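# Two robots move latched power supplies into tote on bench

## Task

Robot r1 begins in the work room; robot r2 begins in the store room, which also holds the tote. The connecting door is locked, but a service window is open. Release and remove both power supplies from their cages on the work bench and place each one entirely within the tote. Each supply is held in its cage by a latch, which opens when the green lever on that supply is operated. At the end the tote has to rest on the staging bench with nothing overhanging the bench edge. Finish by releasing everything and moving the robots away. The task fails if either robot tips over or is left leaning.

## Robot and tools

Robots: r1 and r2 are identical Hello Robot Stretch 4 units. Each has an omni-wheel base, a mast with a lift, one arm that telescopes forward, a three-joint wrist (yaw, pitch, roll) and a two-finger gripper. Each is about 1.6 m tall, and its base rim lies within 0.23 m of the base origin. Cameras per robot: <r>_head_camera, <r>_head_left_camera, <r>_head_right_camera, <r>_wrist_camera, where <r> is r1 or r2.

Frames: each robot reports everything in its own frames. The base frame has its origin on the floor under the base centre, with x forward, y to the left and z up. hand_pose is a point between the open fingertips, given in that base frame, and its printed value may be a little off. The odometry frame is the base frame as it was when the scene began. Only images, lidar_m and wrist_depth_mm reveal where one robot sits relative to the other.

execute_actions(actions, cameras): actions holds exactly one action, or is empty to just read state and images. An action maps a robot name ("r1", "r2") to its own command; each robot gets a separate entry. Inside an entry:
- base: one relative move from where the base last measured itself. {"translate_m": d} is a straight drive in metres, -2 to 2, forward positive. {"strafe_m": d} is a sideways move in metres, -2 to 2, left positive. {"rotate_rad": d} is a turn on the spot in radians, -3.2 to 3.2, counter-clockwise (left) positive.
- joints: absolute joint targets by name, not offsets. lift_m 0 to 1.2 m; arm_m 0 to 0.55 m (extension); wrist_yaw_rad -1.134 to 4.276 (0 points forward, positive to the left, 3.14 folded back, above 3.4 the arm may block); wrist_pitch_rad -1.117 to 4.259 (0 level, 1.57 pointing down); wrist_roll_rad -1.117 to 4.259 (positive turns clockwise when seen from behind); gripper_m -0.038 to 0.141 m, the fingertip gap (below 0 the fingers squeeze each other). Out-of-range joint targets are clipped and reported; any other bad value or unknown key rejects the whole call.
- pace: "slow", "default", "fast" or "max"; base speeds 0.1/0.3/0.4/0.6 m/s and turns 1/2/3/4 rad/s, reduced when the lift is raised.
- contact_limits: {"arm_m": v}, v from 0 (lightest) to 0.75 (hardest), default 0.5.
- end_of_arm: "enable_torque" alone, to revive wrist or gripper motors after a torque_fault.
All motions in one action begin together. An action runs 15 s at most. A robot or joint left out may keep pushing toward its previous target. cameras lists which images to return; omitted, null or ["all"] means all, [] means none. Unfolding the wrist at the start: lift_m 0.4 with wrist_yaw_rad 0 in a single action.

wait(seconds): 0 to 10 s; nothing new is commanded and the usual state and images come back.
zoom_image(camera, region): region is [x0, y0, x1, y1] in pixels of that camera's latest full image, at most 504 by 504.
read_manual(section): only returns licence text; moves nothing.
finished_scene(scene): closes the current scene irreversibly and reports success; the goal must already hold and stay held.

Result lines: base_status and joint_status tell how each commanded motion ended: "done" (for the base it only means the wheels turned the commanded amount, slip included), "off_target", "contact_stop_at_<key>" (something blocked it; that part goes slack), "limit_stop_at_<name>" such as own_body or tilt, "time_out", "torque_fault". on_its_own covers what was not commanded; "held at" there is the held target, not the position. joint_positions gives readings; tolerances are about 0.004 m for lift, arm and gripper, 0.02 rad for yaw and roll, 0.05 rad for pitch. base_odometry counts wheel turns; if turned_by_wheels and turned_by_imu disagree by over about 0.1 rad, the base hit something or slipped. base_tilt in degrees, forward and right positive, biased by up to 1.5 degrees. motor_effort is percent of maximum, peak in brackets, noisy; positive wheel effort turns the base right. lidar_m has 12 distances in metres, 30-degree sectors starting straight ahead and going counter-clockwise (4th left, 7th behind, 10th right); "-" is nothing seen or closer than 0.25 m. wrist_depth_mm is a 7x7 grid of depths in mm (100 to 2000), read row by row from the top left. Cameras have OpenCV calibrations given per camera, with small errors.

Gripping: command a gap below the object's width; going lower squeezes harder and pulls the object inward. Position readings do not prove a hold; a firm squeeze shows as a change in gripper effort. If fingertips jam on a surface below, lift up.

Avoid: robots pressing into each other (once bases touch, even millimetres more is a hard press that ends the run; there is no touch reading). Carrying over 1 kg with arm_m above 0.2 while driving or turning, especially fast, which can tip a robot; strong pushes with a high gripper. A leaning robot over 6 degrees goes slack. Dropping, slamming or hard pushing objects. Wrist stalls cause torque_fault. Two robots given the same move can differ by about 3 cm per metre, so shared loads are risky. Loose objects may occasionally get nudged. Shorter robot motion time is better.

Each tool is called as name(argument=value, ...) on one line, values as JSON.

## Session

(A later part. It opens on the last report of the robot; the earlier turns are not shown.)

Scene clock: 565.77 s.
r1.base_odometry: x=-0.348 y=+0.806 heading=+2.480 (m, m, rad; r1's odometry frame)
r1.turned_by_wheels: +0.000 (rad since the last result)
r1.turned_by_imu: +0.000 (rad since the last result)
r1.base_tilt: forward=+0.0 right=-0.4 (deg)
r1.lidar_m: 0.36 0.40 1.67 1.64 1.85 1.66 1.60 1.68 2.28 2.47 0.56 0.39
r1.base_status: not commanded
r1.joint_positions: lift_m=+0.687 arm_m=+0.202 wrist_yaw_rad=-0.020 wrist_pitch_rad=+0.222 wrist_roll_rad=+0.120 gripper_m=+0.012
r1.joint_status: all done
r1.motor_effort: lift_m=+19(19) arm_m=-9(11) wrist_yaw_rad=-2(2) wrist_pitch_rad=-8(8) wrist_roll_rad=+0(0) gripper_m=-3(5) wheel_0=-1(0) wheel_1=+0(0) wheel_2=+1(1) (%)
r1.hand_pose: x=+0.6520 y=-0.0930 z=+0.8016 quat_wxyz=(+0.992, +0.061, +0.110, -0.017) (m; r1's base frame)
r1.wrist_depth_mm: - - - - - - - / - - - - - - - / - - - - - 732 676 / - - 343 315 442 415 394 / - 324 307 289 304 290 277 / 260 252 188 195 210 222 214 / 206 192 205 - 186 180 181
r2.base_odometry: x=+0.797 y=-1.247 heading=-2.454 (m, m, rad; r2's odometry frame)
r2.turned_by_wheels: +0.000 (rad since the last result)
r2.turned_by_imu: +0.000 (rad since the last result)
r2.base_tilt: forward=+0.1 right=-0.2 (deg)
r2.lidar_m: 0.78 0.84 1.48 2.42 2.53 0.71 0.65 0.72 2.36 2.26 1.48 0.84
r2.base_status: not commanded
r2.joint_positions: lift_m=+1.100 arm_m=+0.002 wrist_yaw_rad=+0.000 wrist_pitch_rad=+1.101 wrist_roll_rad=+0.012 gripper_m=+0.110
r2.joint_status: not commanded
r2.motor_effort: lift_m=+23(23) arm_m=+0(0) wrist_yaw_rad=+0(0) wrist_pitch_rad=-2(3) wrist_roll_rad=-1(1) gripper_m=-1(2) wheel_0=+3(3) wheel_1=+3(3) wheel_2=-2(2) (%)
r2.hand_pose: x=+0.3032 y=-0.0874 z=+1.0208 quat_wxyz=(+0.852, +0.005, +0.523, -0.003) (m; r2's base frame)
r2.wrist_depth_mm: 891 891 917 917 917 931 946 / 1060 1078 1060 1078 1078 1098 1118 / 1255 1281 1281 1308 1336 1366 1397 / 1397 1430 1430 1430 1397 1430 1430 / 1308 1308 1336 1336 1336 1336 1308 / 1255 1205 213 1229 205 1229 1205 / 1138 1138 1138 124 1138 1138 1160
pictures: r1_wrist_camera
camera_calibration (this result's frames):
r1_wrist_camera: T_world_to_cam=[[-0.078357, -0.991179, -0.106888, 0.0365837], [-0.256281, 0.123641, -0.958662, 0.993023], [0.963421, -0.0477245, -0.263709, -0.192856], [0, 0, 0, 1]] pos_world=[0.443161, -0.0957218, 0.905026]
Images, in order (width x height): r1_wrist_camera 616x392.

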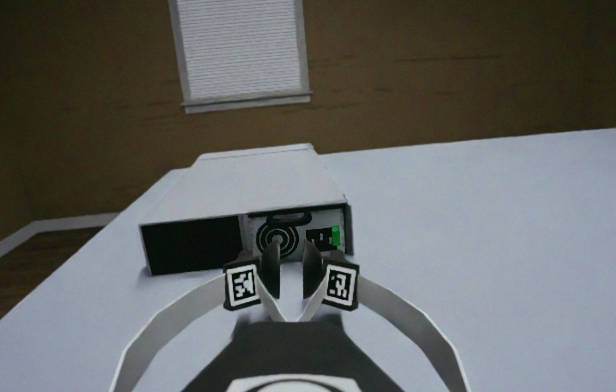

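execute_actions(actions=[{"r1":{"joints":{"lift_m":0.92,"wrist_roll_rad":1.57,"wrist_yaw_rad":-0.035}}}], cameras=[])

execute_actions(actions=[{"r1":{"joints":{"lift_m":0.91,"arm_m":0.359,"wrist_pitch_rad":1.0}}}], cameras=[])

execute_actions(actions=[{"r1":{"joints":{"lift_m":0.891,"arm_m":0.371},"pace":"slow"}}], cameras=[])

execute_actions(actions=[{"r1":{"joints":{"lift_m":0.8825,"arm_m":0.377},"pace":"slow"}}], cameras=["r1_wrist_camera"])

execute_actions(actions=[{"r1":{"joints":{"lift_m":0.875,"arm_m":0.3815},"pace":"slow"}}], cameras=[])

execute_actions(actions=[{"r1":{"joints":{"lift_m":0.870,"arm_m":0.3845,"gripper_m":-0.012},"pace":"slow"}}], cameras=[])

execute_actions(actions=[{"r1":{"joints":{"lift_m":0.863,"arm_m":0.387,"gripper_m":-0.038},"pace":"slow"}}], cameras=[])

execute_actions(actions=[{"r1":{"joints":{"lift_m":0.857,"arm_m":0.373},"pace":"slow"}}], cameras=[])

execute_actions(actions=[{"r1":{"base":{"strafe_m":-0.006},"pace":"slow"}}], cameras=[])

execute_actions(actions=[{"r1":{"joints":{"lift_m":0.858,"wrist_pitch_rad":1.03},"pace":"slow"}}], cameras=["r1_wrist_camera"])

Scene clock: 569.90 s.
r1.base_odometry: x=-0.348 y=+0.806 heading=+2.480 (m, m, rad; r1's odometry frame)
r1.turned_by_wheels: +0.000 (rad since the last result)
r1.turned_by_imu: +0.000 (rad since the last result)
r1.base_tilt: forward=-0.1 right=-0.3 (deg)
r1.lidar_m: 0.34 0.42 1.68 1.62 1.85 1.69 1.58 1.66 2.28 2.46 0.56 0.40
r1.base_status: not commanded
r1.joint_positions: lift_m=+0.920 arm_m=+0.202 wrist_yaw_rad=-0.035 wrist_pitch_rad=+0.222 wrist_roll_rad=+1.570 gripper_m=+0.012
r1.joint_status: all done
r1.motor_effort: lift_m=+22(26) arm_m=-9(9) wrist_yaw_rad=-1(4) wrist_pitch_rad=-8(8) wrist_roll_rad=+1(3) gripper_m=-4(3) wheel_0=-1(0) wheel_1=+0(0) wheel_2=+1(1) (%)
r1.hand_pose: x=+0.6506 y=-0.0972 z=+1.0343 quat_wxyz=(+0.702, +0.704, +0.066, -0.091) (m; r1's base frame)
r1.wrist_depth_mm: - - - - 621 427 336 / - - - - 627 427 338 / - - - - 627 427 340 / - - - - 574 389 342 / - - - - 530 368 338 / - - 189 194 442 382 336 / - - - - 1863 379 334
r2.base_odometry: x=+0.797 y=-1.247 heading=-2.454 (m, m, rad; r2's odometry frame)
r2.turned_by_wheels: +0.000 (rad since the last result)
r2.turned_by_imu: +0.001 (rad since the last result)
r2.base_tilt: forward=+0.1 right=-0.2 (deg)
r2.lidar_m: 0.79 0.83 1.49 2.43 2.54 0.71 0.66 0.70 2.36 2.28 1.48 0.82
r2.base_status: not commanded
r2.joint_positions: lift_m=+1.100 arm_m=+0.002 wrist_yaw_rad=+0.000 wrist_pitch_rad=+1.101 wrist_roll_rad=+0.012 gripper_m=+0.110
r2.joint_status: not commanded
r2.motor_effort: lift_m=+23(23) arm_m=+0(1) wrist_yaw_rad=+0(0) wrist_pitch_rad=-3(2) wrist_roll_rad=-1(1) gripper_m=-2(1) wheel_0=+3(3) wheel_1=+3(3) wheel_2=-2(2) (%)
r2.hand_pose: x=+0.3032 y=-0.0874 z=+1.0208 quat_wxyz=(+0.852, +0.005, +0.523, -0.003) (m; r2's base frame)
r2.wrist_depth_mm: 891 891 917 904 931 931 960 / 1042 1060 1078 1060 1098 1118 1118 / 1281 1308 1308 1308 1336 1366 1366 / 1397 1430 1430 1430 1430 1464 1430 / 1308 1308 1336 1308 1308 1336 1281 / 1229 1229 214 1229 205 1229 1255 / 1138 1118 1160 124 1138 1160 1160
pictures: none
No camera images: the call's "cameras" was empty. Leave "cameras" out to get every camera's image.

Scene clock: 571.43 s.
r1.base_odometry: x=-0.348 y=+0.806 heading=+2.480 (m, m, rad; r1's odometry frame)
r1.turned_by_wheels: +0.000 (rad since the last result)
r1.turned_by_imu: +0.000 (rad since the last result)
r1.base_tilt: forward=+0.0 right=-0.3 (deg)
r1.lidar_m: 0.38 0.43 1.67 1.62 1.87 1.69 1.58 1.68 2.29 2.45 0.57 0.40
r1.base_status: not commanded
r1.joint_positions: lift_m=+0.910 arm_m=+0.357 wrist_yaw_rad=-0.035 wrist_pitch_rad=+1.001 wrist_roll_rad=+1.570 gripper_m=+0.012
r1.joint_status: all done
r1.motor_effort: lift_m=+17(21) arm_m=+9(6) wrist_yaw_rad=-1(0) wrist_pitch_rad=-3(5) wrist_roll_rad=-1(1) gripper_m=-5(5) wheel_0=+0(0) wheel_1=+0(0) wheel_2=+1(1) (%)
r1.hand_pose: x=+0.6809 y=-0.0928 z=+0.8456 quat_wxyz=(+0.615, +0.626, +0.329, -0.350) (m; r1's base frame)
r1.wrist_depth_mm: 484 413 345 304 270 240 222 / 496 413 351 304 271 242 224 / 504 415 357 307 272 243 226 / 508 368 309 300 273 244 227 / 517 351 298 277 276 246 227 / 517 355 188 194 262 247 229 / - 373 314 - 272 243 227
r2.base_odometry: x=+0.797 y=-1.247 heading=-2.454 (m, m, rad; r2's odometry frame)
r2.turned_by_wheels: +0.000 (rad since the last result)
r2.turned_by_imu: +0.000 (rad since the last result)
r2.base_tilt: forward=+0.1 right=-0.3 (deg)
r2.lidar_m: 0.79 0.82 1.50 2.42 2.55 0.69 0.65 0.69 2.36 2.27 1.48 0.83
r2.base_status: not commanded
r2.joint_positions: lift_m=+1.100 arm_m=+0.002 wrist_yaw_rad=+0.000 wrist_pitch_rad=+1.101 wrist_roll_rad=+0.012 gripper_m=+0.110
r2.joint_status: not commanded
r2.motor_effort: lift_m=+23(23) arm_m=+0(0) wrist_yaw_rad=+0(0) wrist_pitch_rad=-2(2) wrist_roll_rad=-1(2) gripper_m=-1(0) wheel_0=+3(3) wheel_1=+3(3) wheel_2=-2(2) (%)
r2.hand_pose: x=+0.3032 y=-0.0874 z=+1.0208 quat_wxyz=(+0.852, +0.005, +0.523, -0.003) (m; r2's base frame)
r2.wrist_depth_mm: 891 904 904 917 917 931 960 / 1060 1060 1060 1060 1098 1118 1138 / 1281 1281 1336 1336 1336 1366 1397 / 1397 1397 1430 1430 1430 1430 1464 / 1308 1336 1308 1336 1308 1308 1308 / 1229 1205 214 1229 205 1205 1229 / 1138 1118 1138 124 1138 1138 1138
pictures: none
No camera images: the call's "cameras" was empty. Leave "cameras" out to get every camera's image.

Scene clock: 572.40 s.
r1.base_odometry: x=-0.348 y=+0.806 heading=+2.480 (m, m, rad; r1's odometry frame)
r1.turned_by_wheels: +0.000 (rad since the last result)
r1.turned_by_imu: +0.000 (rad since the last result)
r1.base_tilt: forward=+0.0 right=-0.3 (deg)
r1.lidar_m: 0.36 0.39 1.67 1.62 1.88 1.65 1.60 1.68 2.30 2.47 0.55 0.41
r1.base_status: not commanded
r1.joint_positions: lift_m=+0.891 arm_m=+0.369 wrist_yaw_rad=-0.035 wrist_pitch_rad=+1.001 wrist_roll_rad=+1.570 gripper_m=+0.012
r1.joint_status: all done
r1.motor_effort: lift_m=+17(17) arm_m=+9(5) wrist_yaw_rad=-3(3) wrist_pitch_rad=-4(3) wrist_roll_rad=+1(2) gripper_m=-3(4) wheel_0=+0(0) wheel_1=+0(0) wheel_2=+1(1) (%)
r1.hand_pose: x=+0.6928 y=-0.0928 z=+0.8266 quat_wxyz=(+0.615, +0.626, +0.329, -0.350) (m; r1's base frame)
r1.wrist_depth_mm: 459 382 324 281 251 224 207 / 462 387 325 283 250 225 208 / 469 387 327 286 254 227 210 / 477 338 283 277 255 227 210 / 436 322 271 250 255 229 211 / 394 325 188 193 243 229 212 / 484 309 290 - 254 225 213
r2.base_odometry: x=+0.797 y=-1.247 heading=-2.454 (m, m, rad; r2's odometry frame)
r2.turned_by_wheels: +0.000 (rad since the last result)
r2.turned_by_imu: +0.000 (rad since the last result)
r2.base_tilt: forward=+0.2 right=-0.2 (deg)
r2.lidar_m: 0.78 0.82 1.48 2.44 2.55 0.70 0.65 0.71 2.38 2.29 1.48 0.82
r2.base_status: not commanded
r2.joint_positions: lift_m=+1.100 arm_m=+0.002 wrist_yaw_rad=+0.000 wrist_pitch_rad=+1.101 wrist_roll_rad=+0.012 gripper_m=+0.110
r2.joint_status: not commanded
r2.motor_effort: lift_m=+23(23) arm_m=+0(0) wrist_yaw_rad=+0(0) wrist_pitch_rad=-3(3) wrist_roll_rad=-1(2) gripper_m=-1(2) wheel_0=+3(3) wheel_1=+3(3) wheel_2=-2(2) (%)
r2.hand_pose: x=+0.3032 y=-0.0874 z=+1.0208 quat_wxyz=(+0.852, +0.005, +0.523, -0.003) (m; r2's base frame)
r2.wrist_depth_mm: 904 891 904 917 917 931 946 / 1060 1078 1060 1098 1098 1118 1118 / 1308 1281 1308 1336 1336 1366 1366 / 1430 1430 1430 1397 1430 1430 1430 / 1308 1308 1308 1308 1336 1336 1308 / 1205 1205 214 1205 205 1229 1229 / 1138 1118 1160 123 1160 1118 1138
pictures: none
No camera images: the call's "cameras" was empty. Leave "cameras" out to get every camera's image.

Scene clock: 573.17 s.
r1.base_odometry: x=-0.348 y=+0.806 heading=+2.480 (m, m, rad; r1's odometry frame)
r1.turned_by_wheels: +0.000 (rad since the last result)
r1.turned_by_imu: +0.000 (rad since the last result)
r1.base_tilt: forward=-0.1 right=-0.3 (deg)
r1.lidar_m: 0.38 0.40 1.68 1.60 1.87 1.67 1.60 1.68 2.29 2.45 0.57 0.41
r1.base_status: not commanded
r1.joint_positions: lift_m=+0.883 arm_m=+0.375 wrist_yaw_rad=-0.035 wrist_pitch_rad=+1.001 wrist_roll_rad=+1.570 gripper_m=+0.012
r1.joint_status: all done
r1.motor_effort: lift_m=+16(16) arm_m=+9(10) wrist_yaw_rad=-2(1) wrist_pitch_rad=-3(4) wrist_roll_rad=-1(0) gripper_m=-3(5) wheel_0=+0(0) wheel_1=+0(0) wheel_2=+1(1) (%)
r1.hand_pose: x=+0.6988 y=-0.0928 z=+0.8181 quat_wxyz=(+0.615, +0.626, +0.329, -0.350) (m; r1's base frame)
r1.wrist_depth_mm: 445 366 312 273 243 216 200 / 445 370 314 274 243 217 202 / 455 377 319 276 245 218 203 / 436 324 271 268 246 220 202 / 377 307 260 241 247 220 204 / 375 312 188 195 235 222 205 / 469 297 277 - 245 218 205
r2.base_odometry: x=+0.797 y=-1.247 heading=-2.454 (m, m, rad; r2's odometry frame)
r2.turned_by_wheels: +0.000 (rad since the last result)
r2.turned_by_imu: +0.000 (rad since the last result)
r2.base_tilt: forward=+0.2 right=-0.2 (deg)
r2.lidar_m: 0.79 0.83 1.47 2.43 2.54 0.69 0.65 0.69 2.38 2.28 1.48 0.83
r2.base_status: not commanded
r2.joint_positions: lift_m=+1.100 arm_m=+0.002 wrist_yaw_rad=+0.000 wrist_pitch_rad=+1.101 wrist_roll_rad=+0.012 gripper_m=+0.110
r2.joint_status: not commanded
r2.motor_effort: lift_m=+23(23) arm_m=+0(1) wrist_yaw_rad=+0(0) wrist_pitch_rad=-2(2) wrist_roll_rad=+0(3) gripper_m=-1(1) wheel_0=+3(3) wheel_1=+3(3) wheel_2=-2(2) (%)
r2.hand_pose: x=+0.3032 y=-0.0874 z=+1.0208 quat_wxyz=(+0.852, +0.005, +0.523, -0.003) (m; r2's base frame)
r2.wrist_depth_mm: 904 904 904 917 931 917 946 / 1042 1060 1078 1078 1098 1098 1138 / 1281 1281 1308 1308 1366 1366 1397 / 1430 1430 1430 1430 1430 1464 1430 / 1336 1308 1336 1336 1336 1308 1308 / 1229 1205 214 1229 205 1229 1229 / 1138 1118 1138 124 1160 1118 1160
pictures: r1_wrist_camera
camera_calibration (this result's frames):
r1_wrist_camera: T_world_to_cam=[[-0.859081, 0.0264462, -0.511156, 1.01302], [0.0110186, 0.999388, 0.0331877, 0.10379], [0.511721, 0.0228787, -0.858847, 0.575498], [0, 0, 0, 1]] pos_world=[0.57463, -0.143683, 1.00863]
Images, in order (width x height): r1_wrist_camera 616x392.

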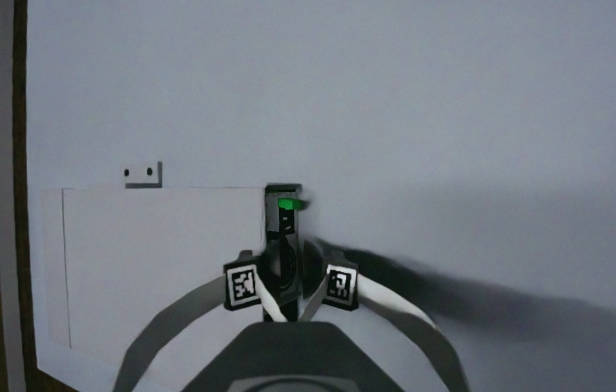

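Scene clock: 573.87 s.
r1.base_odometry: x=-0.348 y=+0.806 heading=+2.480 (m, m, rad; r1's odometry frame)
r1.turned_by_wheels: +0.000 (rad since the last result)
r1.turned_by_imu: +0.000 (rad since the last result)
r1.base_tilt: forward=+0.0 right=-0.4 (deg)
r1.lidar_m: 0.36 0.41 1.67 1.62 1.86 1.67 1.56 1.68 2.31 2.45 0.55 0.40
r1.base_status: not commanded
r1.joint_positions: lift_m=+0.875 arm_m=+0.380 wrist_yaw_rad=-0.037 wrist_pitch_rad=+1.001 wrist_roll_rad=+1.570 gripper_m=+0.012
r1.joint_status: all done
r1.motor_effort: lift_m=+14(18) arm_m=+10(12) wrist_yaw_rad=+3(4) wrist_pitch_rad=-3(3) wrist_roll_rad=+1(3) gripper_m=-4(5) wheel_0=+0(1) wheel_1=+0(0) wheel_2=+1(1) (%)
r1.hand_pose: x=+0.7030 y=-0.0930 z=+0.8108 quat_wxyz=(+0.614, +0.626, +0.328, -0.350) (m; r1's base frame)
r1.wrist_depth_mm: 436 362 306 267 236 211 196 / 439 364 309 268 236 212 196 / 442 366 309 270 239 213 197 / 427 315 263 263 240 215 198 / 364 301 254 235 241 215 200 / 366 303 189 194 229 216 200 / 459 290 270 - 239 213 200
r2.base_odometry: x=+0.797 y=-1.247 heading=-2.454 (m, m, rad; r2's odometry frame)
r2.turned_by_wheels: +0.000 (rad since the last result)
r2.turned_by_imu: +0.000 (rad since the last result)
r2.base_tilt: forward=+0.1 right=-0.2 (deg)
r2.lidar_m: 0.78 0.83 1.47 2.44 2.54 0.72 0.67 0.70 2.37 2.28 1.49 0.82
r2.base_status: not commanded
r2.joint_positions: lift_m=+1.100 arm_m=+0.002 wrist_yaw_rad=+0.000 wrist_pitch_rad=+1.101 wrist_roll_rad=+0.012 gripper_m=+0.110
r2.joint_status: not commanded
r2.motor_effort: lift_m=+23(23) arm_m=-1(0) wrist_yaw_rad=+0(0) wrist_pitch_rad=-2(3) wrist_roll_rad=-4(2) gripper_m=-1(2) wheel_0=+3(3) wheel_1=+3(3) wheel_2=-2(2) (%)
r2.hand_pose: x=+0.3032 y=-0.0874 z=+1.0208 quat_wxyz=(+0.852, +0.005, +0.523, -0.003) (m; r2's base frame)
r2.wrist_depth_mm: 904 917 904 917 931 946 946 / 1060 1060 1078 1078 1098 1118 1118 / 1281 1281 1308 1336 1366 1366 1366 / 1397 1397 1430 1430 1430 1430 1430 / 1308 1308 1308 1308 1308 1308 1336 / 1229 1182 213 1229 205 1229 1229 / 1118 1138 1138 124 1138 1138 1160
pictures: none
No camera images: the call's "cameras" was empty. Leave "cameras" out to get every camera's image.

Scene clock: 575.03 s.
r1.base_odometry: x=-0.348 y=+0.806 heading=+2.480 (m, m, rad; r1's odometry frame)
r1.turned_by_wheels: +0.000 (rad since the last result)
r1.turned_by_imu: +0.000 (rad since the last result)
r1.base_tilt: forward=+0.0 right=-0.3 (deg)
r1.lidar_m: 0.37 0.41 1.67 1.64 1.86 1.66 1.56 1.68 2.28 2.45 0.56 0.41
r1.base_status: not commanded
r1.joint_positions: lift_m=+0.871 arm_m=+0.383 wrist_yaw_rad=-0.037 wrist_pitch_rad=+0.998 wrist_roll_rad=+1.570 gripper_m=-0.012
r1.joint_status: all done
r1.motor_effort: lift_m=+13(14) arm_m=+10(13) wrist_yaw_rad=+3(7) wrist_pitch_rad=+5(5) wrist_roll_rad=+0(0) gripper_m=-11(9) wheel_0=-1(0) wheel_1=+0(1) wheel_2=+0(1) (%)
r1.hand_pose: x=+0.7066 y=-0.0931 z=+0.8063 quat_wxyz=(+0.615, +0.627, +0.327, -0.350) (m; r1's base frame)
r1.wrist_depth_mm: 433 359 301 263 233 207 192 / 433 364 303 265 234 208 194 / 445 362 307 265 236 209 194 / 421 312 260 258 236 211 195 / 362 294 250 228 237 212 196 / 364 297 183 202 181 212 196 / 459 286 266 - 237 206 196
r2.base_odometry: x=+0.797 y=-1.247 heading=-2.454 (m, m, rad; r2's odometry frame)
r2.turned_by_wheels: +0.000 (rad since the last result)
r2.turned_by_imu: +0.000 (rad since the last result)
r2.base_tilt: forward=+0.2 right=-0.3 (deg)
r2.lidar_m: 0.79 0.85 1.47 2.44 2.51 0.68 0.66 0.72 2.38 2.24 1.47 0.82
r2.base_status: not commanded
r2.joint_positions: lift_m=+1.100 arm_m=+0.002 wrist_yaw_rad=+0.000 wrist_pitch_rad=+1.101 wrist_roll_rad=+0.012 gripper_m=+0.110
r2.joint_status: not commanded
r2.motor_effort: lift_m=+23(23) arm_m=+0(0) wrist_yaw_rad=+0(0) wrist_pitch_rad=-2(2) wrist_roll_rad=-2(2) gripper_m=-1(0) wheel_0=+3(3) wheel_1=+3(3) wheel_2=-2(2) (%)
r2.hand_pose: x=+0.3032 y=-0.0874 z=+1.0208 quat_wxyz=(+0.852, +0.005, +0.523, -0.003) (m; r2's base frame)
r2.wrist_depth_mm: 891 904 904 917 931 931 946 / 1060 1042 1078 1098 1098 1118 1118 / 1255 1308 1308 1336 1336 1366 1397 / 1430 1430 1430 1430 1464 1430 1430 / 1281 1308 1308 1308 1336 1308 1308 / 1205 1205 214 1229 206 1229 1229 / 1160 1138 1138 124 1138 1138 1160
pictures: none
No camera images: the call's "cameras" was empty. Leave "cameras" out to get every camera's image.

Scene clock: 576.17 s.
r1.base_odometry: x=-0.348 y=+0.806 heading=+2.480 (m, m, rad; r1's odometry frame)
r1.turned_by_wheels: +0.000 (rad since the last result)
r1.turned_by_imu: +0.000 (rad since the last result)
r1.base_tilt: forward=-0.1 right=-0.4 (deg)
r1.lidar_m: 0.37 0.43 1.67 1.64 1.88 1.68 1.57 1.68 2.34 2.47 0.57 0.41
r1.base_status: not commanded
r1.joint_positions: lift_m=+0.864 arm_m=+0.385 wrist_yaw_rad=-0.038 wrist_pitch_rad=+0.999 wrist_roll_rad=+1.570 gripper_m=-0.037
r1.joint_status: all done
r1.motor_effort: lift_m=+11(13) arm_m=+11(13) wrist_yaw_rad=+7(11) wrist_pitch_rad=+3(4) wrist_roll_rad=-1(0) gripper_m=-16(20) wheel_0=+0(0) wheel_1=+1(1) wheel_2=-2(2) (%)
r1.hand_pose: x=+0.7088 y=-0.0932 z=+0.7994 quat_wxyz=(+0.615, +0.627, +0.327, -0.350) (m; r1's base frame)
r1.wrist_depth_mm: 424 349 296 257 227 202 188 / 424 351 298 258 229 204 189 / 433 353 298 259 229 204 189 / 415 303 252 251 230 206 190 / 349 289 242 227 231 206 191 / 353 273 181 197 179 204 192 / 433 278 255 - 229 201 192
r2.base_odometry: x=+0.797 y=-1.247 heading=-2.454 (m, m, rad; r2's odometry frame)
r2.turned_by_wheels: +0.000 (rad since the last result)
r2.turned_by_imu: +0.000 (rad since the last result)
r2.base_tilt: forward=+0.1 right=-0.2 (deg)
r2.lidar_m: 0.79 0.83 1.47 2.44 2.53 0.70 0.66 0.70 2.38 2.28 1.48 0.85
r2.base_status: not commanded
r2.joint_positions: lift_m=+1.100 arm_m=+0.002 wrist_yaw_rad=+0.000 wrist_pitch_rad=+1.101 wrist_roll_rad=+0.012 gripper_m=+0.110
r2.joint_status: not commanded
r2.motor_effort: lift_m=+23(23) arm_m=-1(0) wrist_yaw_rad=+0(0) wrist_pitch_rad=-3(3) wrist_roll_rad=-2(3) gripper_m=-1(1) wheel_0=+3(3) wheel_1=+3(3) wheel_2=-2(2) (%)
r2.hand_pose: x=+0.3032 y=-0.0874 z=+1.0208 quat_wxyz=(+0.852, +0.005, +0.523, -0.003) (m; r2's base frame)
r2.wrist_depth_mm: 917 891 904 917 931 931 946 / 1060 1078 1078 1078 1098 1118 1118 / 1281 1281 1336 1336 1336 1366 1366 / 1430 1430 1430 1430 1430 1430 1430 / 1308 1308 1308 1336 1308 1308 1336 / 1229 1205 213 1255 205 1229 1229 / 1160 1138 1138 124 1138 1138 1138
pictures: none
No camera images: the call's "cameras" was empty. Leave "cameras" out to get every camera's image.

Scene clock: 577.20 s.
r1.base_odometry: x=-0.348 y=+0.806 heading=+2.480 (m, m, rad; r1's odometry frame)
r1.turned_by_wheels: +0.000 (rad since the last result)
r1.turned_by_imu: +0.000 (rad since the last result)
r1.base_tilt: forward=-0.1 right=-0.3 (deg)
r1.lidar_m: 0.36 0.39 1.68 1.65 1.86 1.68 1.59 1.65 2.32 2.43 0.55 0.36
r1.base_status: not commanded
r1.joint_positions: lift_m=+0.858 arm_m=+0.375 wrist_yaw_rad=-0.034 wrist_pitch_rad=+0.989 wrist_roll_rad=+1.570 gripper_m=-0.037
r1.joint_status: all done
r1.on_its_own: wrist_pitch_rad is at rest, and its effort (+31) is outside its rest range (-23 to +23)
r1.motor_effort: lift_m=+12(12) arm_m=-11(11) wrist_yaw_rad=-6(10) wrist_pitch_rad=+31(32) wrist_roll_rad=-1(0) gripper_m=-19(19) wheel_0=+0(1) wheel_1=+0(1) wheel_2=+0(2) (%)
r1.hand_pose: x=+0.7013 y=-0.0928 z=+0.7949 quat_wxyz=(+0.617, +0.628, +0.325, -0.346) (m; r1's base frame)
r1.wrist_depth_mm: 424 349 294 253 223 198 183 / 427 351 294 255 224 199 185 / 439 353 296 255 226 201 185 / 418 303 249 251 227 202 186 / 351 285 232 241 227 202 187 / 353 266 180 190 177 202 187 / 433 277 254 - 225 196 187
r2.base_odometry: x=+0.797 y=-1.247 heading=-2.454 (m, m, rad; r2's odometry frame)
r2.turned_by_wheels: +0.000 (rad since the last result)
r2.turned_by_imu: +0.000 (rad since the last result)
r2.base_tilt: forward=+0.1 right=-0.2 (deg)
r2.lidar_m: 0.77 0.85 1.46 2.42 2.55 0.71 0.65 0.72 2.39 2.27 1.49 0.83
r2.base_status: not commanded
r2.joint_positions: lift_m=+1.100 arm_m=+0.002 wrist_yaw_rad=+0.000 wrist_pitch_rad=+1.101 wrist_roll_rad=+0.012 gripper_m=+0.110
r2.joint_status: not commanded
r2.motor_effort: lift_m=+23(23) arm_m=+0(0) wrist_yaw_rad=+1(0) wrist_pitch_rad=-2(3) wrist_roll_rad=-2(3) gripper_m=-1(2) wheel_0=+3(3) wheel_1=+3(3) wheel_2=-2(2) (%)
r2.hand_pose: x=+0.3032 y=-0.0874 z=+1.0208 quat_wxyz=(+0.852, +0.005, +0.523, -0.003) (m; r2's base frame)
r2.wrist_depth_mm: 891 904 904 917 917 946 946 / 1060 1060 1078 1060 1098 1118 1138 / 1281 1281 1308 1336 1308 1366 1366 / 1430 1430 1430 1464 1430 1430 1430 / 1308 1308 1308 1336 1308 1308 1336 / 1229 1205 213 1205 205 1229 1205 / 1138 1118 1138 124 1138 1138 1138
pictures: none
No camera images: the call's "cameras" was empty. Leave "cameras" out to get every camera's image.

Scene clock: 577.93 s.
r1.base_odometry: x=-0.344 y=+0.810 heading=+2.481 (m, m, rad; r1's odometry frame)
r1.turned_by_wheels: +0.001 (rad since the last result)
r1.turned_by_imu: +0.001 (rad since the last result)
r1.base_tilt: forward=-0.1 right=-0.4 (deg)
r1.lidar_m: 0.37 0.40 1.66 1.62 1.86 1.69 1.60 1.66 2.30 2.44 0.56 0.40
r1.base_status: done
r1.joint_positions: lift_m=+0.858 arm_m=+0.375 wrist_yaw_rad=-0.030 wrist_pitch_rad=+0.989 wrist_roll_rad=+1.570 gripper_m=-0.037
r1.joint_status: not commanded
r1.on_its_own: wrist_yaw_rad is at rest, and its effort (-16) is outside its rest range (-13 to +13); wrist_pitch_rad is at rest, and its effort (+32) is outside its rest range (-23 to +23)
r1.motor_effort: lift_m=+11(11) arm_m=-10(11) wrist_yaw_rad=-16(16) wrist_pitch_rad=+32(32) wrist_roll_rad=+0(2) gripper_m=-17(16) wheel_0=+6(5) wheel_1=+2(2) wheel_2=+4(3) (%)
r1.hand_pose: x=+0.7016 y=-0.0921 z=+0.7949 quat_wxyz=(+0.618, +0.627, +0.326, -0.345) (m; r1's base frame)
r1.wrist_depth_mm: 424 351 290 252 223 198 182 / 427 351 296 255 224 199 183 / 436 351 296 255 224 201 185 / 415 301 250 252 226 201 186 / 351 285 233 239 228 202 187 / 351 265 180 201 177 202 187 / 445 276 253 - 227 196 188
r2.base_odometry: x=+0.797 y=-1.247 heading=-2.454 (m, m, rad; r2's odometry frame)
r2.turned_by_wheels: +0.000 (rad since the last result)
r2.turned_by_imu: +0.000 (rad since the last result)
r2.base_tilt: forward=+0.1 right=-0.2 (deg)
r2.lidar_m: 0.77 0.82 1.47 2.43 2.53 0.69 0.68 0.70 2.36 2.29 1.48 0.85
r2.base_status: not commanded
r2.joint_positions: lift_m=+1.100 arm_m=+0.002 wrist_yaw_rad=+0.000 wrist_pitch_rad=+1.101 wrist_roll_rad=+0.012 gripper_m=+0.110
r2.joint_status: not commanded
r2.motor_effort: lift_m=+23(23) arm_m=+0(1) wrist_yaw_rad=+0(0) wrist_pitch_rad=-3(2) wrist_roll_rad=+0(1) gripper_m=-1(0) wheel_0=+3(3) wheel_1=+3(3) wheel_2=-2(2) (%)
r2.hand_pose: x=+0.3032 y=-0.0874 z=+1.0208 quat_wxyz=(+0.852, +0.005, +0.523, -0.003) (m; r2's base frame)
r2.wrist_depth_mm: 891 904 904 917 931 931 946 / 1060 1060 1060 1078 1098 1098 1118 / 1281 1281 1308 1366 1366 1366 1366 / 1430 1430 1430 1430 1430 1430 1430 / 1336 1308 1308 1308 1308 1308 1308 / 1229 1205 213 1205 205 1229 1229 / 1138 1138 1160 124 1138 1118 1160
pictures: none
No camera images: the call's "cameras" was empty. Leave "cameras" out to get every camera's image.

Scene clock: 578.40 s.
r1.base_odometry: x=-0.344 y=+0.810 heading=+2.481 (m, m, rad; r1's odometry frame)
r1.turned_by_wheels: +0.000 (rad since the last result)
r1.turned_by_imu: +0.000 (rad since the last result)
r1.base_tilt: forward=-0.1 right=-0.4 (deg)
r1.lidar_m: 0.37 0.40 1.69 1.65 1.90 1.66 1.58 1.69 2.31 2.46 0.56 0.39
r1.base_status: not commanded
r1.joint_positions: lift_m=+0.858 arm_m=+0.375 wrist_yaw_rad=-0.027 wrist_pitch_rad=+1.011 wrist_roll_rad=+1.570 gripper_m=-0.037
r1.joint_status: all done
r1.on_its_own: wrist_yaw_rad is at rest, and its effort (-24) is outside its rest range (-13 to +13); wrist_pitch_rad is at rest, and its effort (+53) is outside its rest range (-23 to +23)
r1.motor_effort: lift_m=+18(19) arm_m=-10(10) wrist_yaw_rad=-24(23) wrist_pitch_rad=+53(55) wrist_roll_rad=+2(2) gripper_m=-20(19) wheel_0=+5(6) wheel_1=+2(2) wheel_2=+7(7) (%)
r1.hand_pose: x=+0.6964 y=-0.0916 z=+0.7919 quat_wxyz=(+0.614, +0.623, +0.334, -0.351) (m; r1's base frame)
r1.wrist_depth_mm: 410 340 287 250 222 198 182 / 410 343 290 251 222 198 185 / 418 343 291 254 224 201 185 / 349 294 245 250 226 201 186 / 338 278 229 243 226 202 187 / 340 165 193 198 173 202 189 / 410 277 250 - 225 198 188
r2.base_odometry: x=+0.797 y=-1.247 heading=-2.454 (m, m, rad; r2's odometry frame)
r2.turned_by_wheels: +0.000 (rad since the last result)
r2.turned_by_imu: +0.000 (rad since the last result)
r2.base_tilt: forward=+0.2 right=-0.2 (deg)
r2.lidar_m: 0.79 0.83 1.48 2.43 2.53 0.70 0.65 0.71 2.38 2.28 1.48 0.83
r2.base_status: not commanded
r2.joint_positions: lift_m=+1.100 arm_m=+0.002 wrist_yaw_rad=+0.000 wrist_pitch_rad=+1.101 wrist_roll_rad=+0.012 gripper_m=+0.110
r2.joint_status: not commanded
r2.motor_effort: lift_m=+23(23) arm_m=+0(0) wrist_yaw_rad=+0(0) wrist_pitch_rad=-2(3) wrist_roll_rad=-2(2) gripper_m=-1(1) wheel_0=+3(3) wheel_1=+3(3) wheel_2=-2(2) (%)
r2.hand_pose: x=+0.3032 y=-0.0874 z=+1.0208 quat_wxyz=(+0.852, +0.005, +0.523, -0.003) (m; r2's base frame)
r2.wrist_depth_mm: 904 904 904 917 931 931 946 / 1060 1060 1078 1098 1118 1118 1118 / 1281 1308 1308 1336 1336 1366 1366 / 1397 1430 1430 1397 1397 1464 1430 / 1336 1281 1308 1308 1336 1308 1308 / 1229 1182 213 1205 205 1229 1229 / 1138 1138 1138 124 1138 1160 1138
pictures: r1_wrist_camera
camera_calibration (this result's frames):
r1_wrist_camera: T_world_to_cam=[[-0.864474, 0.0202165, -0.502271, 0.993638], [0.00393096, 0.999432, 0.0334616, 0.108197], [0.502662, 0.0269523, -0.864063, 0.565039], [0, 0, 0, 1]] pos_world=[0.574526, -0.143453, 0.983684]
Images, in order (width x height): r1_wrist_camera 616x392.

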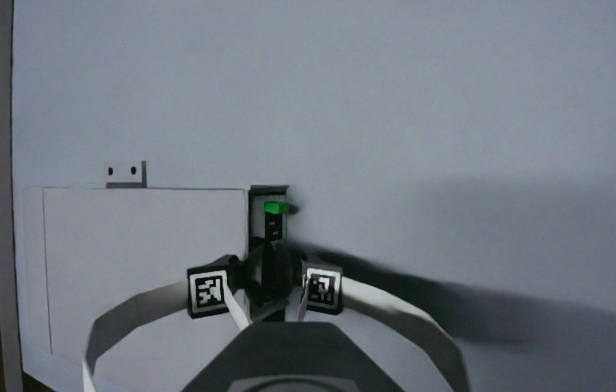

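execute_actions(actions=[{"r1":{"joints":{"lift_m":0.859,"wrist_pitch_rad":1.05},"base":{"strafe_m":0.002},"pace":"slow"}}], cameras=[])

execute_actions(actions=[{"r1":{"joints":{"lift_m":0.860,"wrist_pitch_rad":1.065},"pace":"slow"}}], cameras=["r1_wrist_camera"])

Scene clock: 579.07 s.
r1.base_odometry: x=-0.346 y=+0.809 heading=+2.481 (m, m, rad; r1's odometry frame)
r1.turned_by_wheels: +0.000 (rad since the last result)
r1.turned_by_imu: +0.000 (rad since the last result)
r1.base_tilt: forward=+0.0 right=-0.4 (deg)
r1.lidar_m: 0.35 0.40 1.69 1.61 1.87 1.67 1.59 1.66 2.32 2.45 0.55 0.40
r1.base_status: done
r1.joint_positions: lift_m=+0.859 arm_m=+0.375 wrist_yaw_rad=-0.027 wrist_pitch_rad=+1.026 wrist_roll_rad=+1.570 gripper_m=-0.037
r1.joint_status: all done
r1.on_its_own: wrist_yaw_rad is at rest, and its effort (-26) is outside its rest range (-13 to +13); wrist_pitch_rad is at rest, and its effort (+68) is outside its rest range (-23 to +23)
r1.motor_effort: lift_m=+19(18) arm_m=-10(10) wrist_yaw_rad=-26(27) wrist_pitch_rad=+68(71) wrist_roll_rad=+0(1) gripper_m=-19(22) wheel_0=-2(4) wheel_1=-3(5) wheel_2=+8(8) (%)
r1.hand_pose: x=+0.6928 y=-0.0914 z=+0.7906 quat_wxyz=(+0.612, +0.620, +0.339, -0.355) (m; r1's base frame)
r1.wrist_depth_mm: 394 336 283 249 220 198 183 / 402 338 286 250 223 198 185 / 410 340 289 253 224 201 186 / 347 287 240 249 226 201 187 / 329 274 228 243 226 203 188 / 332 165 195 186 169 204 189 / 355 271 247 - 225 198 189
r2.base_odometry: x=+0.797 y=-1.247 heading=-2.454 (m, m, rad; r2's odometry frame)
r2.turned_by_wheels: +0.000 (rad since the last result)
r2.turned_by_imu: +0.000 (rad since the last result)
r2.base_tilt: forward=+0.1 right=-0.2 (deg)
r2.lidar_m: 0.80 0.82 1.50 2.44 2.52 0.71 0.66 0.69 2.37 2.27 1.45 0.84
r2.base_status: not commanded
r2.joint_positions: lift_m=+1.100 arm_m=+0.002 wrist_yaw_rad=+0.000 wrist_pitch_rad=+1.101 wrist_roll_rad=+0.012 gripper_m=+0.110
r2.joint_status: not commanded
r2.motor_effort: lift_m=+23(23) arm_m=-1(1) wrist_yaw_rad=+0(1) wrist_pitch_rad=-3(4) wrist_roll_rad=-2(2) gripper_m=-1(1) wheel_0=+3(3) wheel_1=+3(3) wheel_2=-2(3) (%)
r2.hand_pose: x=+0.3032 y=-0.0874 z=+1.0208 quat_wxyz=(+0.852, +0.005, +0.523, -0.003) (m; r2's base frame)
r2.wrist_depth_mm: 891 904 904 917 931 931 931 / 1042 1060 1078 1098 1098 1098 1138 / 1281 1281 1308 1336 1397 1366 1366 / 1397 1430 1430 1430 1464 1397 1430 / 1336 1308 1308 1308 1308 1336 1308 / 1205 1205 214 1229 205 1229 1229 / 1138 1138 1160 124 1138 1138 1160
pictures: none
No camera images: the call's "cameras" was empty. Leave "cameras" out to get every camera's image.

Scene clock: 579.50 s.
r1.base_odometry: x=-0.346 y=+0.809 heading=+2.481 (m, m, rad; r1's odometry frame)
r1.turned_by_wheels: +0.000 (rad since the last result)
r1.turned_by_imu: +0.000 (rad since the last result)
r1.base_tilt: forward=+0.0 right=-0.3 (deg)
r1.lidar_m: 0.38 0.42 1.66 1.64 1.89 1.67 1.59 1.68 2.27 2.45 0.56 0.42
r1.base_status: not commanded
r1.joint_positions: lift_m=+0.860 arm_m=+0.375 wrist_yaw_rad=-0.026 wrist_pitch_rad=+1.037 wrist_roll_rad=+1.570 gripper_m=-0.037
r1.joint_status: all done
r1.on_its_own: wrist_yaw_rad is at rest, and its effort (-28) is outside its rest range (-13 to +13); wrist_pitch_rad is at rest, and its effort (+79) is outside its rest range (-23 to +23)
r1.motor_effort: lift_m=+19(19) arm_m=-10(10) wrist_yaw_rad=-28(28) wrist_pitch_rad=+79(82) wrist_roll_rad=+0(0) gripper_m=-21(24) wheel_0=-1(1) wheel_1=-3(3) wheel_2=+8(8) (%)
r1.hand_pose: x=+0.6902 y=-0.0912 z=+0.7899 quat_wxyz=(+0.610, +0.618, +0.343, -0.358) (m; r1's base frame)
r1.wrist_depth_mm: 389 334 283 250 223 200 185 / 397 330 286 249 224 200 186 / 399 334 287 251 224 202 187 / 336 283 241 252 225 203 188 / 325 270 227 242 227 204 189 / 327 166 200 185 168 204 190 / 347 270 245 - 225 202 189
r2.base_odometry: x=+0.797 y=-1.247 heading=-2.454 (m, m, rad; r2's odometry frame)
r2.turned_by_wheels: +0.000 (rad since the last result)
r2.turned_by_imu: +0.000 (rad since the last result)
r2.base_tilt: forward=+0.1 right=-0.2 (deg)
r2.lidar_m: 0.80 0.83 1.47 2.43 2.53 0.68 0.65 0.69 2.37 2.26 1.49 0.85
r2.base_status: not commanded
r2.joint_positions: lift_m=+1.100 arm_m=+0.002 wrist_yaw_rad=+0.000 wrist_pitch_rad=+1.101 wrist_roll_rad=+0.012 gripper_m=+0.110
r2.joint_status: not commanded
r2.motor_effort: lift_m=+23(23) arm_m=+0(0) wrist_yaw_rad=+0(0) wrist_pitch_rad=-3(2) wrist_roll_rad=-2(3) gripper_m=-1(2) wheel_0=+3(3) wheel_1=+3(3) wheel_2=-2(2) (%)
r2.hand_pose: x=+0.3032 y=-0.0874 z=+1.0208 quat_wxyz=(+0.852, +0.005, +0.523, -0.003) (m; r2's base frame)
r2.wrist_depth_mm: 891 904 904 904 931 946 946 / 1042 1060 1060 1078 1098 1118 1138 / 1255 1281 1308 1308 1336 1336 1366 / 1430 1430 1430 1430 1430 1430 1464 / 1336 1308 1336 1308 1336 1281 1308 / 1205 1205 214 1205 206 1229 1229 / 1160 1118 1138 124 1138 1118 1138
pictures: r1_wrist_camera
camera_calibration (this result's frames):
r1_wrist_camera: T_world_to_cam=[[-0.877179, 0.0191705, -0.479781, 0.978158], [0.00321288, 0.999415, 0.0340593, 0.107906], [0.480153, 0.0283346, -0.876727, 0.592079], [0, 0, 0, 1]] pos_world=[0.573384, -0.143371, 0.984718]
Images, in order (width x height): r1_wrist_camera 616x392.

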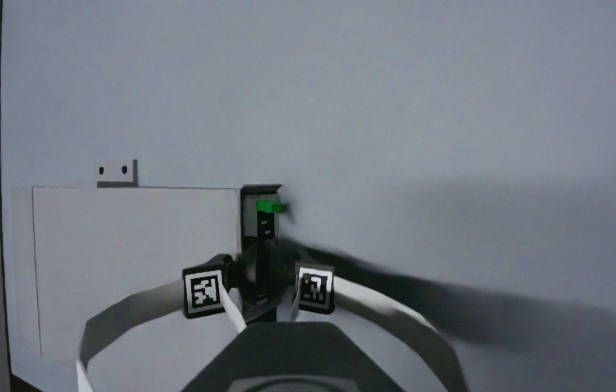

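Holding at 79. Clean release.

execute_actions(actions=[{"r1":{"joints":{"lift_m":0.866,"wrist_pitch_rad":1.0,"arm_m":0.379,"gripper_m":-0.02},"pace":"slow"}}], cameras=[])

execute_actions(actions=[{"r1":{"joints":{"lift_m":0.879,"arm_m":0.375,"gripper_m":0.012},"pace":"slow"}}], cameras=[])

execute_actions(actions=[{"r1":{"joints":{"lift_m":0.905,"arm_m":0.362}}}], cameras=[])

execute_actions(actions=[{"r1":{"joints":{"arm_m":0.2,"gripper_m":0.056,"wrist_pitch_rad":0.22,"wrist_roll_rad":0.12}}}], cameras=[])

execute_actions(actions=[{"r1":{"joints":{"lift_m":0.688,"arm_m":0.22}}}], cameras=[])

execute_actions(actions=[{"r1":{"joints":{"arm_m":0.246}}}], cameras=["r1_wrist_camera"])

zoom_image(camera="r1_wrist_camera", region=[200, 210, 420, 350])

Scene clock: 580.90 s.
r1.base_odometry: x=-0.345 y=+0.809 heading=+2.481 (m, m, rad; r1's odometry frame)
r1.turned_by_wheels: +0.000 (rad since the last result)
r1.turned_by_imu: +0.000 (rad since the last result)
r1.base_tilt: forward=-0.1 right=-0.4 (deg)
r1.lidar_m: 0.37 0.40 1.70 1.63 1.88 1.65 1.60 1.69 2.30 2.46 0.56 0.41
r1.base_status: not commanded
r1.joint_positions: lift_m=+0.866 arm_m=+0.377 wrist_yaw_rad=-0.032 wrist_pitch_rad=+0.993 wrist_roll_rad=+1.570 gripper_m=-0.020
r1.joint_status: all done
r1.motor_effort: lift_m=+19(22) arm_m=+8(8) wrist_yaw_rad=-9(29) wrist_pitch_rad=+20(76) wrist_roll_rad=-1(1) gripper_m=-14(21) wheel_0=+0(1) wheel_1=-1(3) wheel_2=+5(8) (%)
r1.hand_pose: x=+0.7030 y=-0.0925 z=+0.8027 quat_wxyz=(+0.616, +0.627, +0.327, -0.347) (m; r1's base frame)
r1.wrist_depth_mm: 436 357 298 260 230 204 189 / 439 359 301 263 230 206 190 / 445 362 304 263 232 206 191 / 424 310 257 255 233 208 192 / 359 294 248 230 235 208 193 / 362 289 183 199 180 209 193 / 455 291 262 - 232 204 194
r2.base_odometry: x=+0.797 y=-1.247 heading=-2.454 (m, m, rad; r2's odometry frame)
r2.turned_by_wheels: +0.000 (rad since the last result)
r2.turned_by_imu: +0.000 (rad since the last result)
r2.base_tilt: forward=+0.1 right=-0.1 (deg)
r2.lidar_m: 0.79 0.84 1.46 2.44 2.53 0.70 0.65 0.69 2.39 2.26 1.48 0.84
r2.base_status: not commanded
r2.joint_positions: lift_m=+1.100 arm_m=+0.002 wrist_yaw_rad=+0.000 wrist_pitch_rad=+1.101 wrist_roll_rad=+0.012 gripper_m=+0.110
r2.joint_status: not commanded
r2.motor_effort: lift_m=+23(23) arm_m=+0(1) wrist_yaw_rad=+0(0) wrist_pitch_rad=-2(2) wrist_roll_rad=+0(2) gripper_m=-1(2) wheel_0=+3(3) wheel_1=+3(3) wheel_2=-2(2) (%)
r2.hand_pose: x=+0.3032 y=-0.0874 z=+1.0208 quat_wxyz=(+0.852, +0.005, +0.523, -0.003) (m; r2's base frame)
r2.wrist_depth_mm: 891 891 904 917 931 931 946 / 1060 1060 1078 1078 1098 1098 1138 / 1281 1281 1308 1336 1336 1366 1397 / 1430 1430 1464 1430 1430 1430 1430 / 1308 1308 1308 1308 1336 1336 1308 / 1205 1205 214 1229 205 1229 1255 / 1160 1118 1138 124 1138 1160 1160
pictures: none
No camera images: the call's "cameras" was empty. Leave "cameras" out to get every camera's image.

Scene clock: 582.27 s.
r1.base_odometry: x=-0.345 y=+0.809 heading=+2.481 (m, m, rad; r1's odometry frame)
r1.turned_by_wheels: +0.000 (rad since the last result)
r1.turned_by_imu: +0.000 (rad since the last result)
r1.base_tilt: forward=-0.1 right=-0.4 (deg)
r1.lidar_m: 0.36 0.39 1.66 1.64 1.88 1.68 1.60 1.63 2.32 2.46 0.54 0.41
r1.base_status: not commanded
r1.joint_positions: lift_m=+0.879 arm_m=+0.377 wrist_yaw_rad=-0.035 wrist_pitch_rad=+1.001 wrist_roll_rad=+1.570 gripper_m=+0.012
r1.joint_status: all done
r1.motor_effort: lift_m=+23(22) arm_m=-9(14) wrist_yaw_rad=-3(11) wrist_pitch_rad=-2(20) wrist_roll_rad=-1(0) gripper_m=-5(15) wheel_0=+0(0) wheel_1=-1(0) wheel_2=+3(5) (%)
r1.hand_pose: x=+0.7001 y=-0.0928 z=+0.8141 quat_wxyz=(+0.615, +0.626, +0.329, -0.350) (m; r1's base frame)
r1.wrist_depth_mm: 433 364 307 268 237 211 197 / 433 368 309 270 239 214 198 / 445 368 312 272 240 215 198 / 424 319 266 267 242 216 200 / 366 303 255 240 243 217 200 / 368 306 189 195 232 218 202 / 462 290 271 - 241 215 201
r2.base_odometry: x=+0.797 y=-1.247 heading=-2.454 (m, m, rad; r2's odometry frame)
r2.turned_by_wheels: +0.000 (rad since the last result)
r2.turned_by_imu: +0.000 (rad since the last result)
r2.base_tilt: forward=+0.2 right=-0.3 (deg)
r2.lidar_m: 0.80 0.84 1.48 2.42 2.56 0.69 0.66 0.72 2.39 2.26 1.49 0.83
r2.base_status: not commanded
r2.joint_positions: lift_m=+1.100 arm_m=+0.002 wrist_yaw_rad=+0.000 wrist_pitch_rad=+1.101 wrist_roll_rad=+0.012 gripper_m=+0.110
r2.joint_status: not commanded
r2.motor_effort: lift_m=+23(23) arm_m=+0(0) wrist_yaw_rad=+0(0) wrist_pitch_rad=-3(2) wrist_roll_rad=-2(2) gripper_m=-1(1) wheel_0=+3(3) wheel_1=+3(3) wheel_2=-2(2) (%)
r2.hand_pose: x=+0.3032 y=-0.0874 z=+1.0208 quat_wxyz=(+0.852, +0.005, +0.523, -0.003) (m; r2's base frame)
r2.wrist_depth_mm: 891 904 904 917 917 946 946 / 1078 1060 1078 1098 1078 1118 1098 / 1281 1281 1308 1308 1336 1366 1397 / 1430 1397 1397 1430 1430 1430 1430 / 1336 1308 1336 1336 1308 1336 1308 / 1229 1205 213 1229 206 1229 1229 / 1138 1118 1138 124 1160 1138 1160
pictures: none
No camera images: the call's "cameras" was empty. Leave "cameras" out to get every camera's image.

Scene clock: 583.13 s.
r1.base_odometry: x=-0.345 y=+0.809 heading=+2.481 (m, m, rad; r1's odometry frame)
r1.turned_by_wheels: +0.000 (rad since the last result)
r1.turned_by_imu: +0.000 (rad since the last result)
r1.base_tilt: forward=+0.0 right=-0.4 (deg)
r1.lidar_m: 0.37 0.38 1.67 1.63 1.86 1.66 1.59 1.66 2.32 2.47 0.57 0.41
r1.base_status: not commanded
r1.joint_positions: lift_m=+0.905 arm_m=+0.364 wrist_yaw_rad=-0.035 wrist_pitch_rad=+1.001 wrist_roll_rad=+1.570 gripper_m=+0.012
r1.joint_status: all done
r1.motor_effort: lift_m=+22(23) arm_m=-9(10) wrist_yaw_rad=-3(1) wrist_pitch_rad=-3(3) wrist_roll_rad=+0(3) gripper_m=-4(5) wheel_0=+0(0) wheel_1=-1(1) wheel_2=+2(3) (%)
r1.hand_pose: x=+0.6870 y=-0.0928 z=+0.8401 quat_wxyz=(+0.615, +0.626, +0.329, -0.350) (m; r1's base frame)
r1.wrist_depth_mm: 480 404 342 296 264 235 218 / 488 407 343 300 264 236 220 / 496 410 347 300 266 238 222 / 496 359 300 297 267 239 222 / 504 343 289 272 270 240 222 / 508 347 188 194 256 242 223 / 1182 347 307 - 267 237 225
r2.base_odometry: x=+0.797 y=-1.247 heading=-2.454 (m, m, rad; r2's odometry frame)
r2.turned_by_wheels: +0.000 (rad since the last result)
r2.turned_by_imu: +0.000 (rad since the last result)
r2.base_tilt: forward=+0.2 right=-0.2 (deg)
r2.lidar_m: 0.80 0.84 1.48 2.44 2.54 0.71 0.64 0.69 2.37 2.29 1.49 0.84
r2.base_status: not commanded
r2.joint_positions: lift_m=+1.100 arm_m=+0.002 wrist_yaw_rad=+0.000 wrist_pitch_rad=+1.101 wrist_roll_rad=+0.012 gripper_m=+0.110
r2.joint_status: not commanded
r2.motor_effort: lift_m=+23(23) arm_m=+0(1) wrist_yaw_rad=+0(0) wrist_pitch_rad=-3(3) wrist_roll_rad=-1(1) gripper_m=-1(1) wheel_0=+3(3) wheel_1=+3(3) wheel_2=-2(2) (%)
r2.hand_pose: x=+0.3032 y=-0.0874 z=+1.0208 quat_wxyz=(+0.852, +0.005, +0.523, -0.003) (m; r2's base frame)
r2.wrist_depth_mm: 904 904 904 917 917 931 946 / 1042 1060 1078 1098 1098 1118 1138 / 1281 1308 1308 1336 1336 1366 1366 / 1397 1430 1430 1397 1430 1464 1464 / 1308 1336 1336 1336 1308 1308 1308 / 1255 1205 214 1229 206 1229 1229 / 1138 1138 1138 124 1138 1138 1138
pictures: none
No camera images: the call's "cameras" was empty. Leave "cameras" out to get every camera's image.

Scene clock: 584.70 s.
r1.base_odometry: x=-0.345 y=+0.809 heading=+2.481 (m, m, rad; r1's odometry frame)
r1.turned_by_wheels: +0.000 (rad since the last result)
r1.turned_by_imu: +0.000 (rad since the last result)
r1.base_tilt: forward=+0.0 right=-0.4 (deg)
r1.lidar_m: 0.36 0.41 1.69 1.61 1.87 1.66 1.59 1.66 2.31 2.47 0.55 0.40
r1.base_status: not commanded
r1.joint_positions: lift_m=+0.905 arm_m=+0.202 wrist_yaw_rad=-0.035 wrist_pitch_rad=+0.223 wrist_roll_rad=+0.120 gripper_m=+0.056
r1.joint_status: all done
r1.motor_effort: lift_m=+23(23) arm_m=-9(8) wrist_yaw_rad=-3(3) wrist_pitch_rad=-8(15) wrist_roll_rad=+0(6) gripper_m=-3(7) wheel_0=+0(0) wheel_1=-1(1) wheel_2=+2(2) (%)
r1.hand_pose: x=+0.6506 y=-0.0972 z=+1.0193 quat_wxyz=(+0.992, +0.062, +0.110, -0.024) (m; r1's base frame)
r1.wrist_depth_mm: - - - - - - - / - - - - - - - / - - - - - - - / - - - - - - - / - - - - 759 741 707 / - - 198 539 202 564 549 / 1756 525 484 - 488 452 445
r2.base_odometry: x=+0.797 y=-1.247 heading=-2.454 (m, m, rad; r2's odometry frame)
r2.turned_by_wheels: +0.000 (rad since the last result)
r2.turned_by_imu: +0.000 (rad since the last result)
r2.base_tilt: forward=+0.2 right=-0.2 (deg)
r2.lidar_m: 0.77 0.83 1.47 2.43 2.53 0.69 0.65 0.70 2.39 2.29 1.46 0.83
r2.base_status: not commanded
r2.joint_positions: lift_m=+1.100 arm_m=+0.002 wrist_yaw_rad=+0.000 wrist_pitch_rad=+1.101 wrist_roll_rad=+0.012 gripper_m=+0.110
r2.joint_status: not commanded
r2.motor_effort: lift_m=+23(23) arm_m=-1(0) wrist_yaw_rad=+0(0) wrist_pitch_rad=-3(2) wrist_roll_rad=-3(2) gripper_m=-1(1) wheel_0=+3(3) wheel_1=+3(3) wheel_2=-2(2) (%)
r2.hand_pose: x=+0.3032 y=-0.0874 z=+1.0208 quat_wxyz=(+0.852, +0.005, +0.523, -0.003) (m; r2's base frame)
r2.wrist_depth_mm: 891 904 891 917 931 931 946 / 1060 1060 1078 1078 1098 1118 1118 / 1281 1308 1308 1336 1336 1366 1366 / 1430 1430 1430 1397 1464 1430 1464 / 1308 1336 1308 1336 1308 1336 1308 / 1205 1205 214 1229 206 1229 1205 / 1138 1118 1138 124 1138 1118 1160
pictures: none
No camera images: the call's "cameras" was empty. Leave "cameras" out to get every camera's image.

Scene clock: 586.70 s.
r1.base_odometry: x=-0.345 y=+0.809 heading=+2.481 (m, m, rad; r1's odometry frame)
r1.turned_by_wheels: +0.000 (rad since the last result)
r1.turned_by_imu: +0.000 (rad since the last result)
r1.base_tilt: forward=-0.1 right=-0.4 (deg)
r1.lidar_m: 0.38 0.41 1.70 1.62 1.87 1.68 1.59 1.67 2.26 2.46 0.57 0.39
r1.base_status: not commanded
r1.joint_positions: lift_m=+0.688 arm_m=+0.218 wrist_yaw_rad=-0.035 wrist_pitch_rad=+0.222 wrist_roll_rad=+0.120 gripper_m=+0.056
r1.joint_status: all done
r1.motor_effort: lift_m=+17(21) arm_m=+9(8) wrist_yaw_rad=-2(0) wrist_pitch_rad=-8(8) wrist_roll_rad=+0(0) gripper_m=-2(2) wheel_0=+0(0) wheel_1=+0(1) wheel_2=+2(2) (%)
r1.hand_pose: x=+0.6675 y=-0.0972 z=+0.8028 quat_wxyz=(+0.992, +0.062, +0.110, -0.024) (m; r1's base frame)
r1.wrist_depth_mm: - - - - - - - / - - - - - - - / - - - - - - 691 / - - 342 327 445 415 397 / - 317 276 281 303 290 279 / 263 253 197 230 202 224 216 / 208 200 206 - 191 178 181
r2.base_odometry: x=+0.797 y=-1.247 heading=-2.454 (m, m, rad; r2's odometry frame)
r2.turned_by_wheels: +0.000 (rad since the last result)
r2.turned_by_imu: +0.000 (rad since the last result)
r2.base_tilt: forward=+0.1 right=-0.2 (deg)
r2.lidar_m: 0.78 0.84 1.48 2.43 2.56 0.71 0.65 0.70 2.39 2.27 1.46 0.84
r2.base_status: not commanded
r2.joint_positions: lift_m=+1.100 arm_m=+0.002 wrist_yaw_rad=+0.000 wrist_pitch_rad=+1.101 wrist_roll_rad=+0.012 gripper_m=+0.110
r2.joint_status: not commanded
r2.motor_effort: lift_m=+23(23) arm_m=-1(1) wrist_yaw_rad=+0(1) wrist_pitch_rad=-2(2) wrist_roll_rad=-1(1) gripper_m=-2(1) wheel_0=+3(3) wheel_1=+3(3) wheel_2=-2(2) (%)
r2.hand_pose: x=+0.3032 y=-0.0874 z=+1.0208 quat_wxyz=(+0.852, +0.005, +0.523, -0.003) (m; r2's base frame)
r2.wrist_depth_mm: 904 904 904 917 931 931 946 / 1060 1078 1078 1078 1098 1098 1118 / 1281 1308 1308 1336 1366 1366 1366 / 1430 1430 1430 1430 1430 1430 1430 / 1308 1308 1336 1308 1336 1308 1308 / 1205 1205 213 1205 205 1229 1229 / 1138 1118 1138 124 1138 1160 1138
pictures: none
No camera images: the call's "cameras" was empty. Leave "cameras" out to get every camera's image.

Scene clock: 587.50 s.
r1.base_odometry: x=-0.345 y=+0.809 heading=+2.481 (m, m, rad; r1's odometry frame)
r1.turned_by_wheels: +0.000 (rad since the last result)
r1.turned_by_imu: +0.000 (rad since the last result)
r1.base_tilt: forward=+0.0 right=-0.3 (deg)
r1.lidar_m: 0.38 0.42 1.68 1.64 1.88 1.67 1.58 1.68 2.31 2.46 0.58 0.38
r1.base_status: not commanded
r1.joint_positions: lift_m=+0.688 arm_m=+0.244 wrist_yaw_rad=-0.035 wrist_pitch_rad=+0.222 wrist_roll_rad=+0.120 gripper_m=+0.056
r1.joint_status: all done
r1.motor_effort: lift_m=+17(17) arm_m=+9(13) wrist_yaw_rad=-2(1) wrist_pitch_rad=-8(7) wrist_roll_rad=-2(1) gripper_m=-3(4) wheel_0=+0(0) wheel_1=-1(1) wheel_2=+2(2) (%)
r1.hand_pose: x=+0.6935 y=-0.0972 z=+0.8028 quat_wxyz=(+0.992, +0.062, +0.110, -0.024) (m; r1's base frame)
r1.wrist_depth_mm: - - - - - - - / - - - - - - - / - - - - - - 676 / - - 342 345 442 418 397 / - 298 250 253 301 293 279 / 263 251 198 230 202 223 216 / 208 200 206 - 191 178 181
r2.base_odometry: x=+0.797 y=-1.247 heading=-2.454 (m, m, rad; r2's odometry frame)
r2.turned_by_wheels: +0.000 (rad since the last result)
r2.turned_by_imu: +0.000 (rad since the last result)
r2.base_tilt: forward=+0.1 right=-0.2 (deg)
r2.lidar_m: 0.79 0.84 1.47 2.43 2.53 0.68 0.66 0.70 2.39 2.28 1.48 0.82
r2.base_status: not commanded
r2.joint_positions: lift_m=+1.100 arm_m=+0.002 wrist_yaw_rad=+0.000 wrist_pitch_rad=+1.101 wrist_roll_rad=+0.012 gripper_m=+0.110
r2.joint_status: not commanded
r2.motor_effort: lift_m=+23(23) arm_m=+0(0) wrist_yaw_rad=+0(0) wrist_pitch_rad=-2(3) wrist_roll_rad=+0(2) gripper_m=-2(2) wheel_0=+3(3) wheel_1=+3(3) wheel_2=-2(2) (%)
r2.hand_pose: x=+0.3032 y=-0.0874 z=+1.0208 quat_wxyz=(+0.852, +0.005, +0.523, -0.003) (m; r2's base frame)
r2.wrist_depth_mm: 904 904 904 917 931 946 946 / 1060 1078 1078 1098 1098 1118 1138 / 1281 1281 1281 1308 1366 1366 1397 / 1397 1430 1430 1397 1430 1430 1430 / 1308 1308 1308 1336 1336 1308 1336 / 1229 1205 213 1205 205 1229 1229 / 1138 1118 1138 124 1138 1138 1160
pictures: r1_wrist_camera
camera_calibration (this result's frames):
r1_wrist_camera: T_world_to_cam=[[-0.0931469, -0.989859, -0.107248, 0.0465229], [-0.254299, 0.127795, -0.958645, 1.0043], [0.96263, -0.0620219, -0.263624, -0.233589], [0, 0, 0, 1]] pos_world=[0.484586, -0.0967817, 0.906179]
Images, in order (width x height): r1_wrist_camera 616x392.

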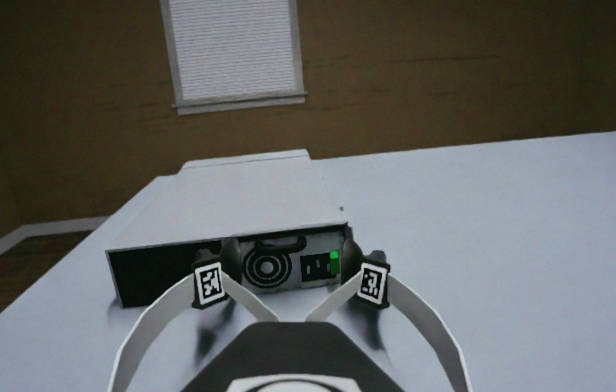

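Region (200, 210, 420, 350) of r1_wrist_camera's 616x392 image, scaled by 2.291; it fills the top 321 rows of this view, and the rest is white.

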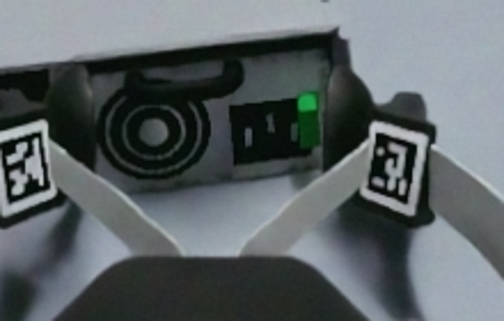

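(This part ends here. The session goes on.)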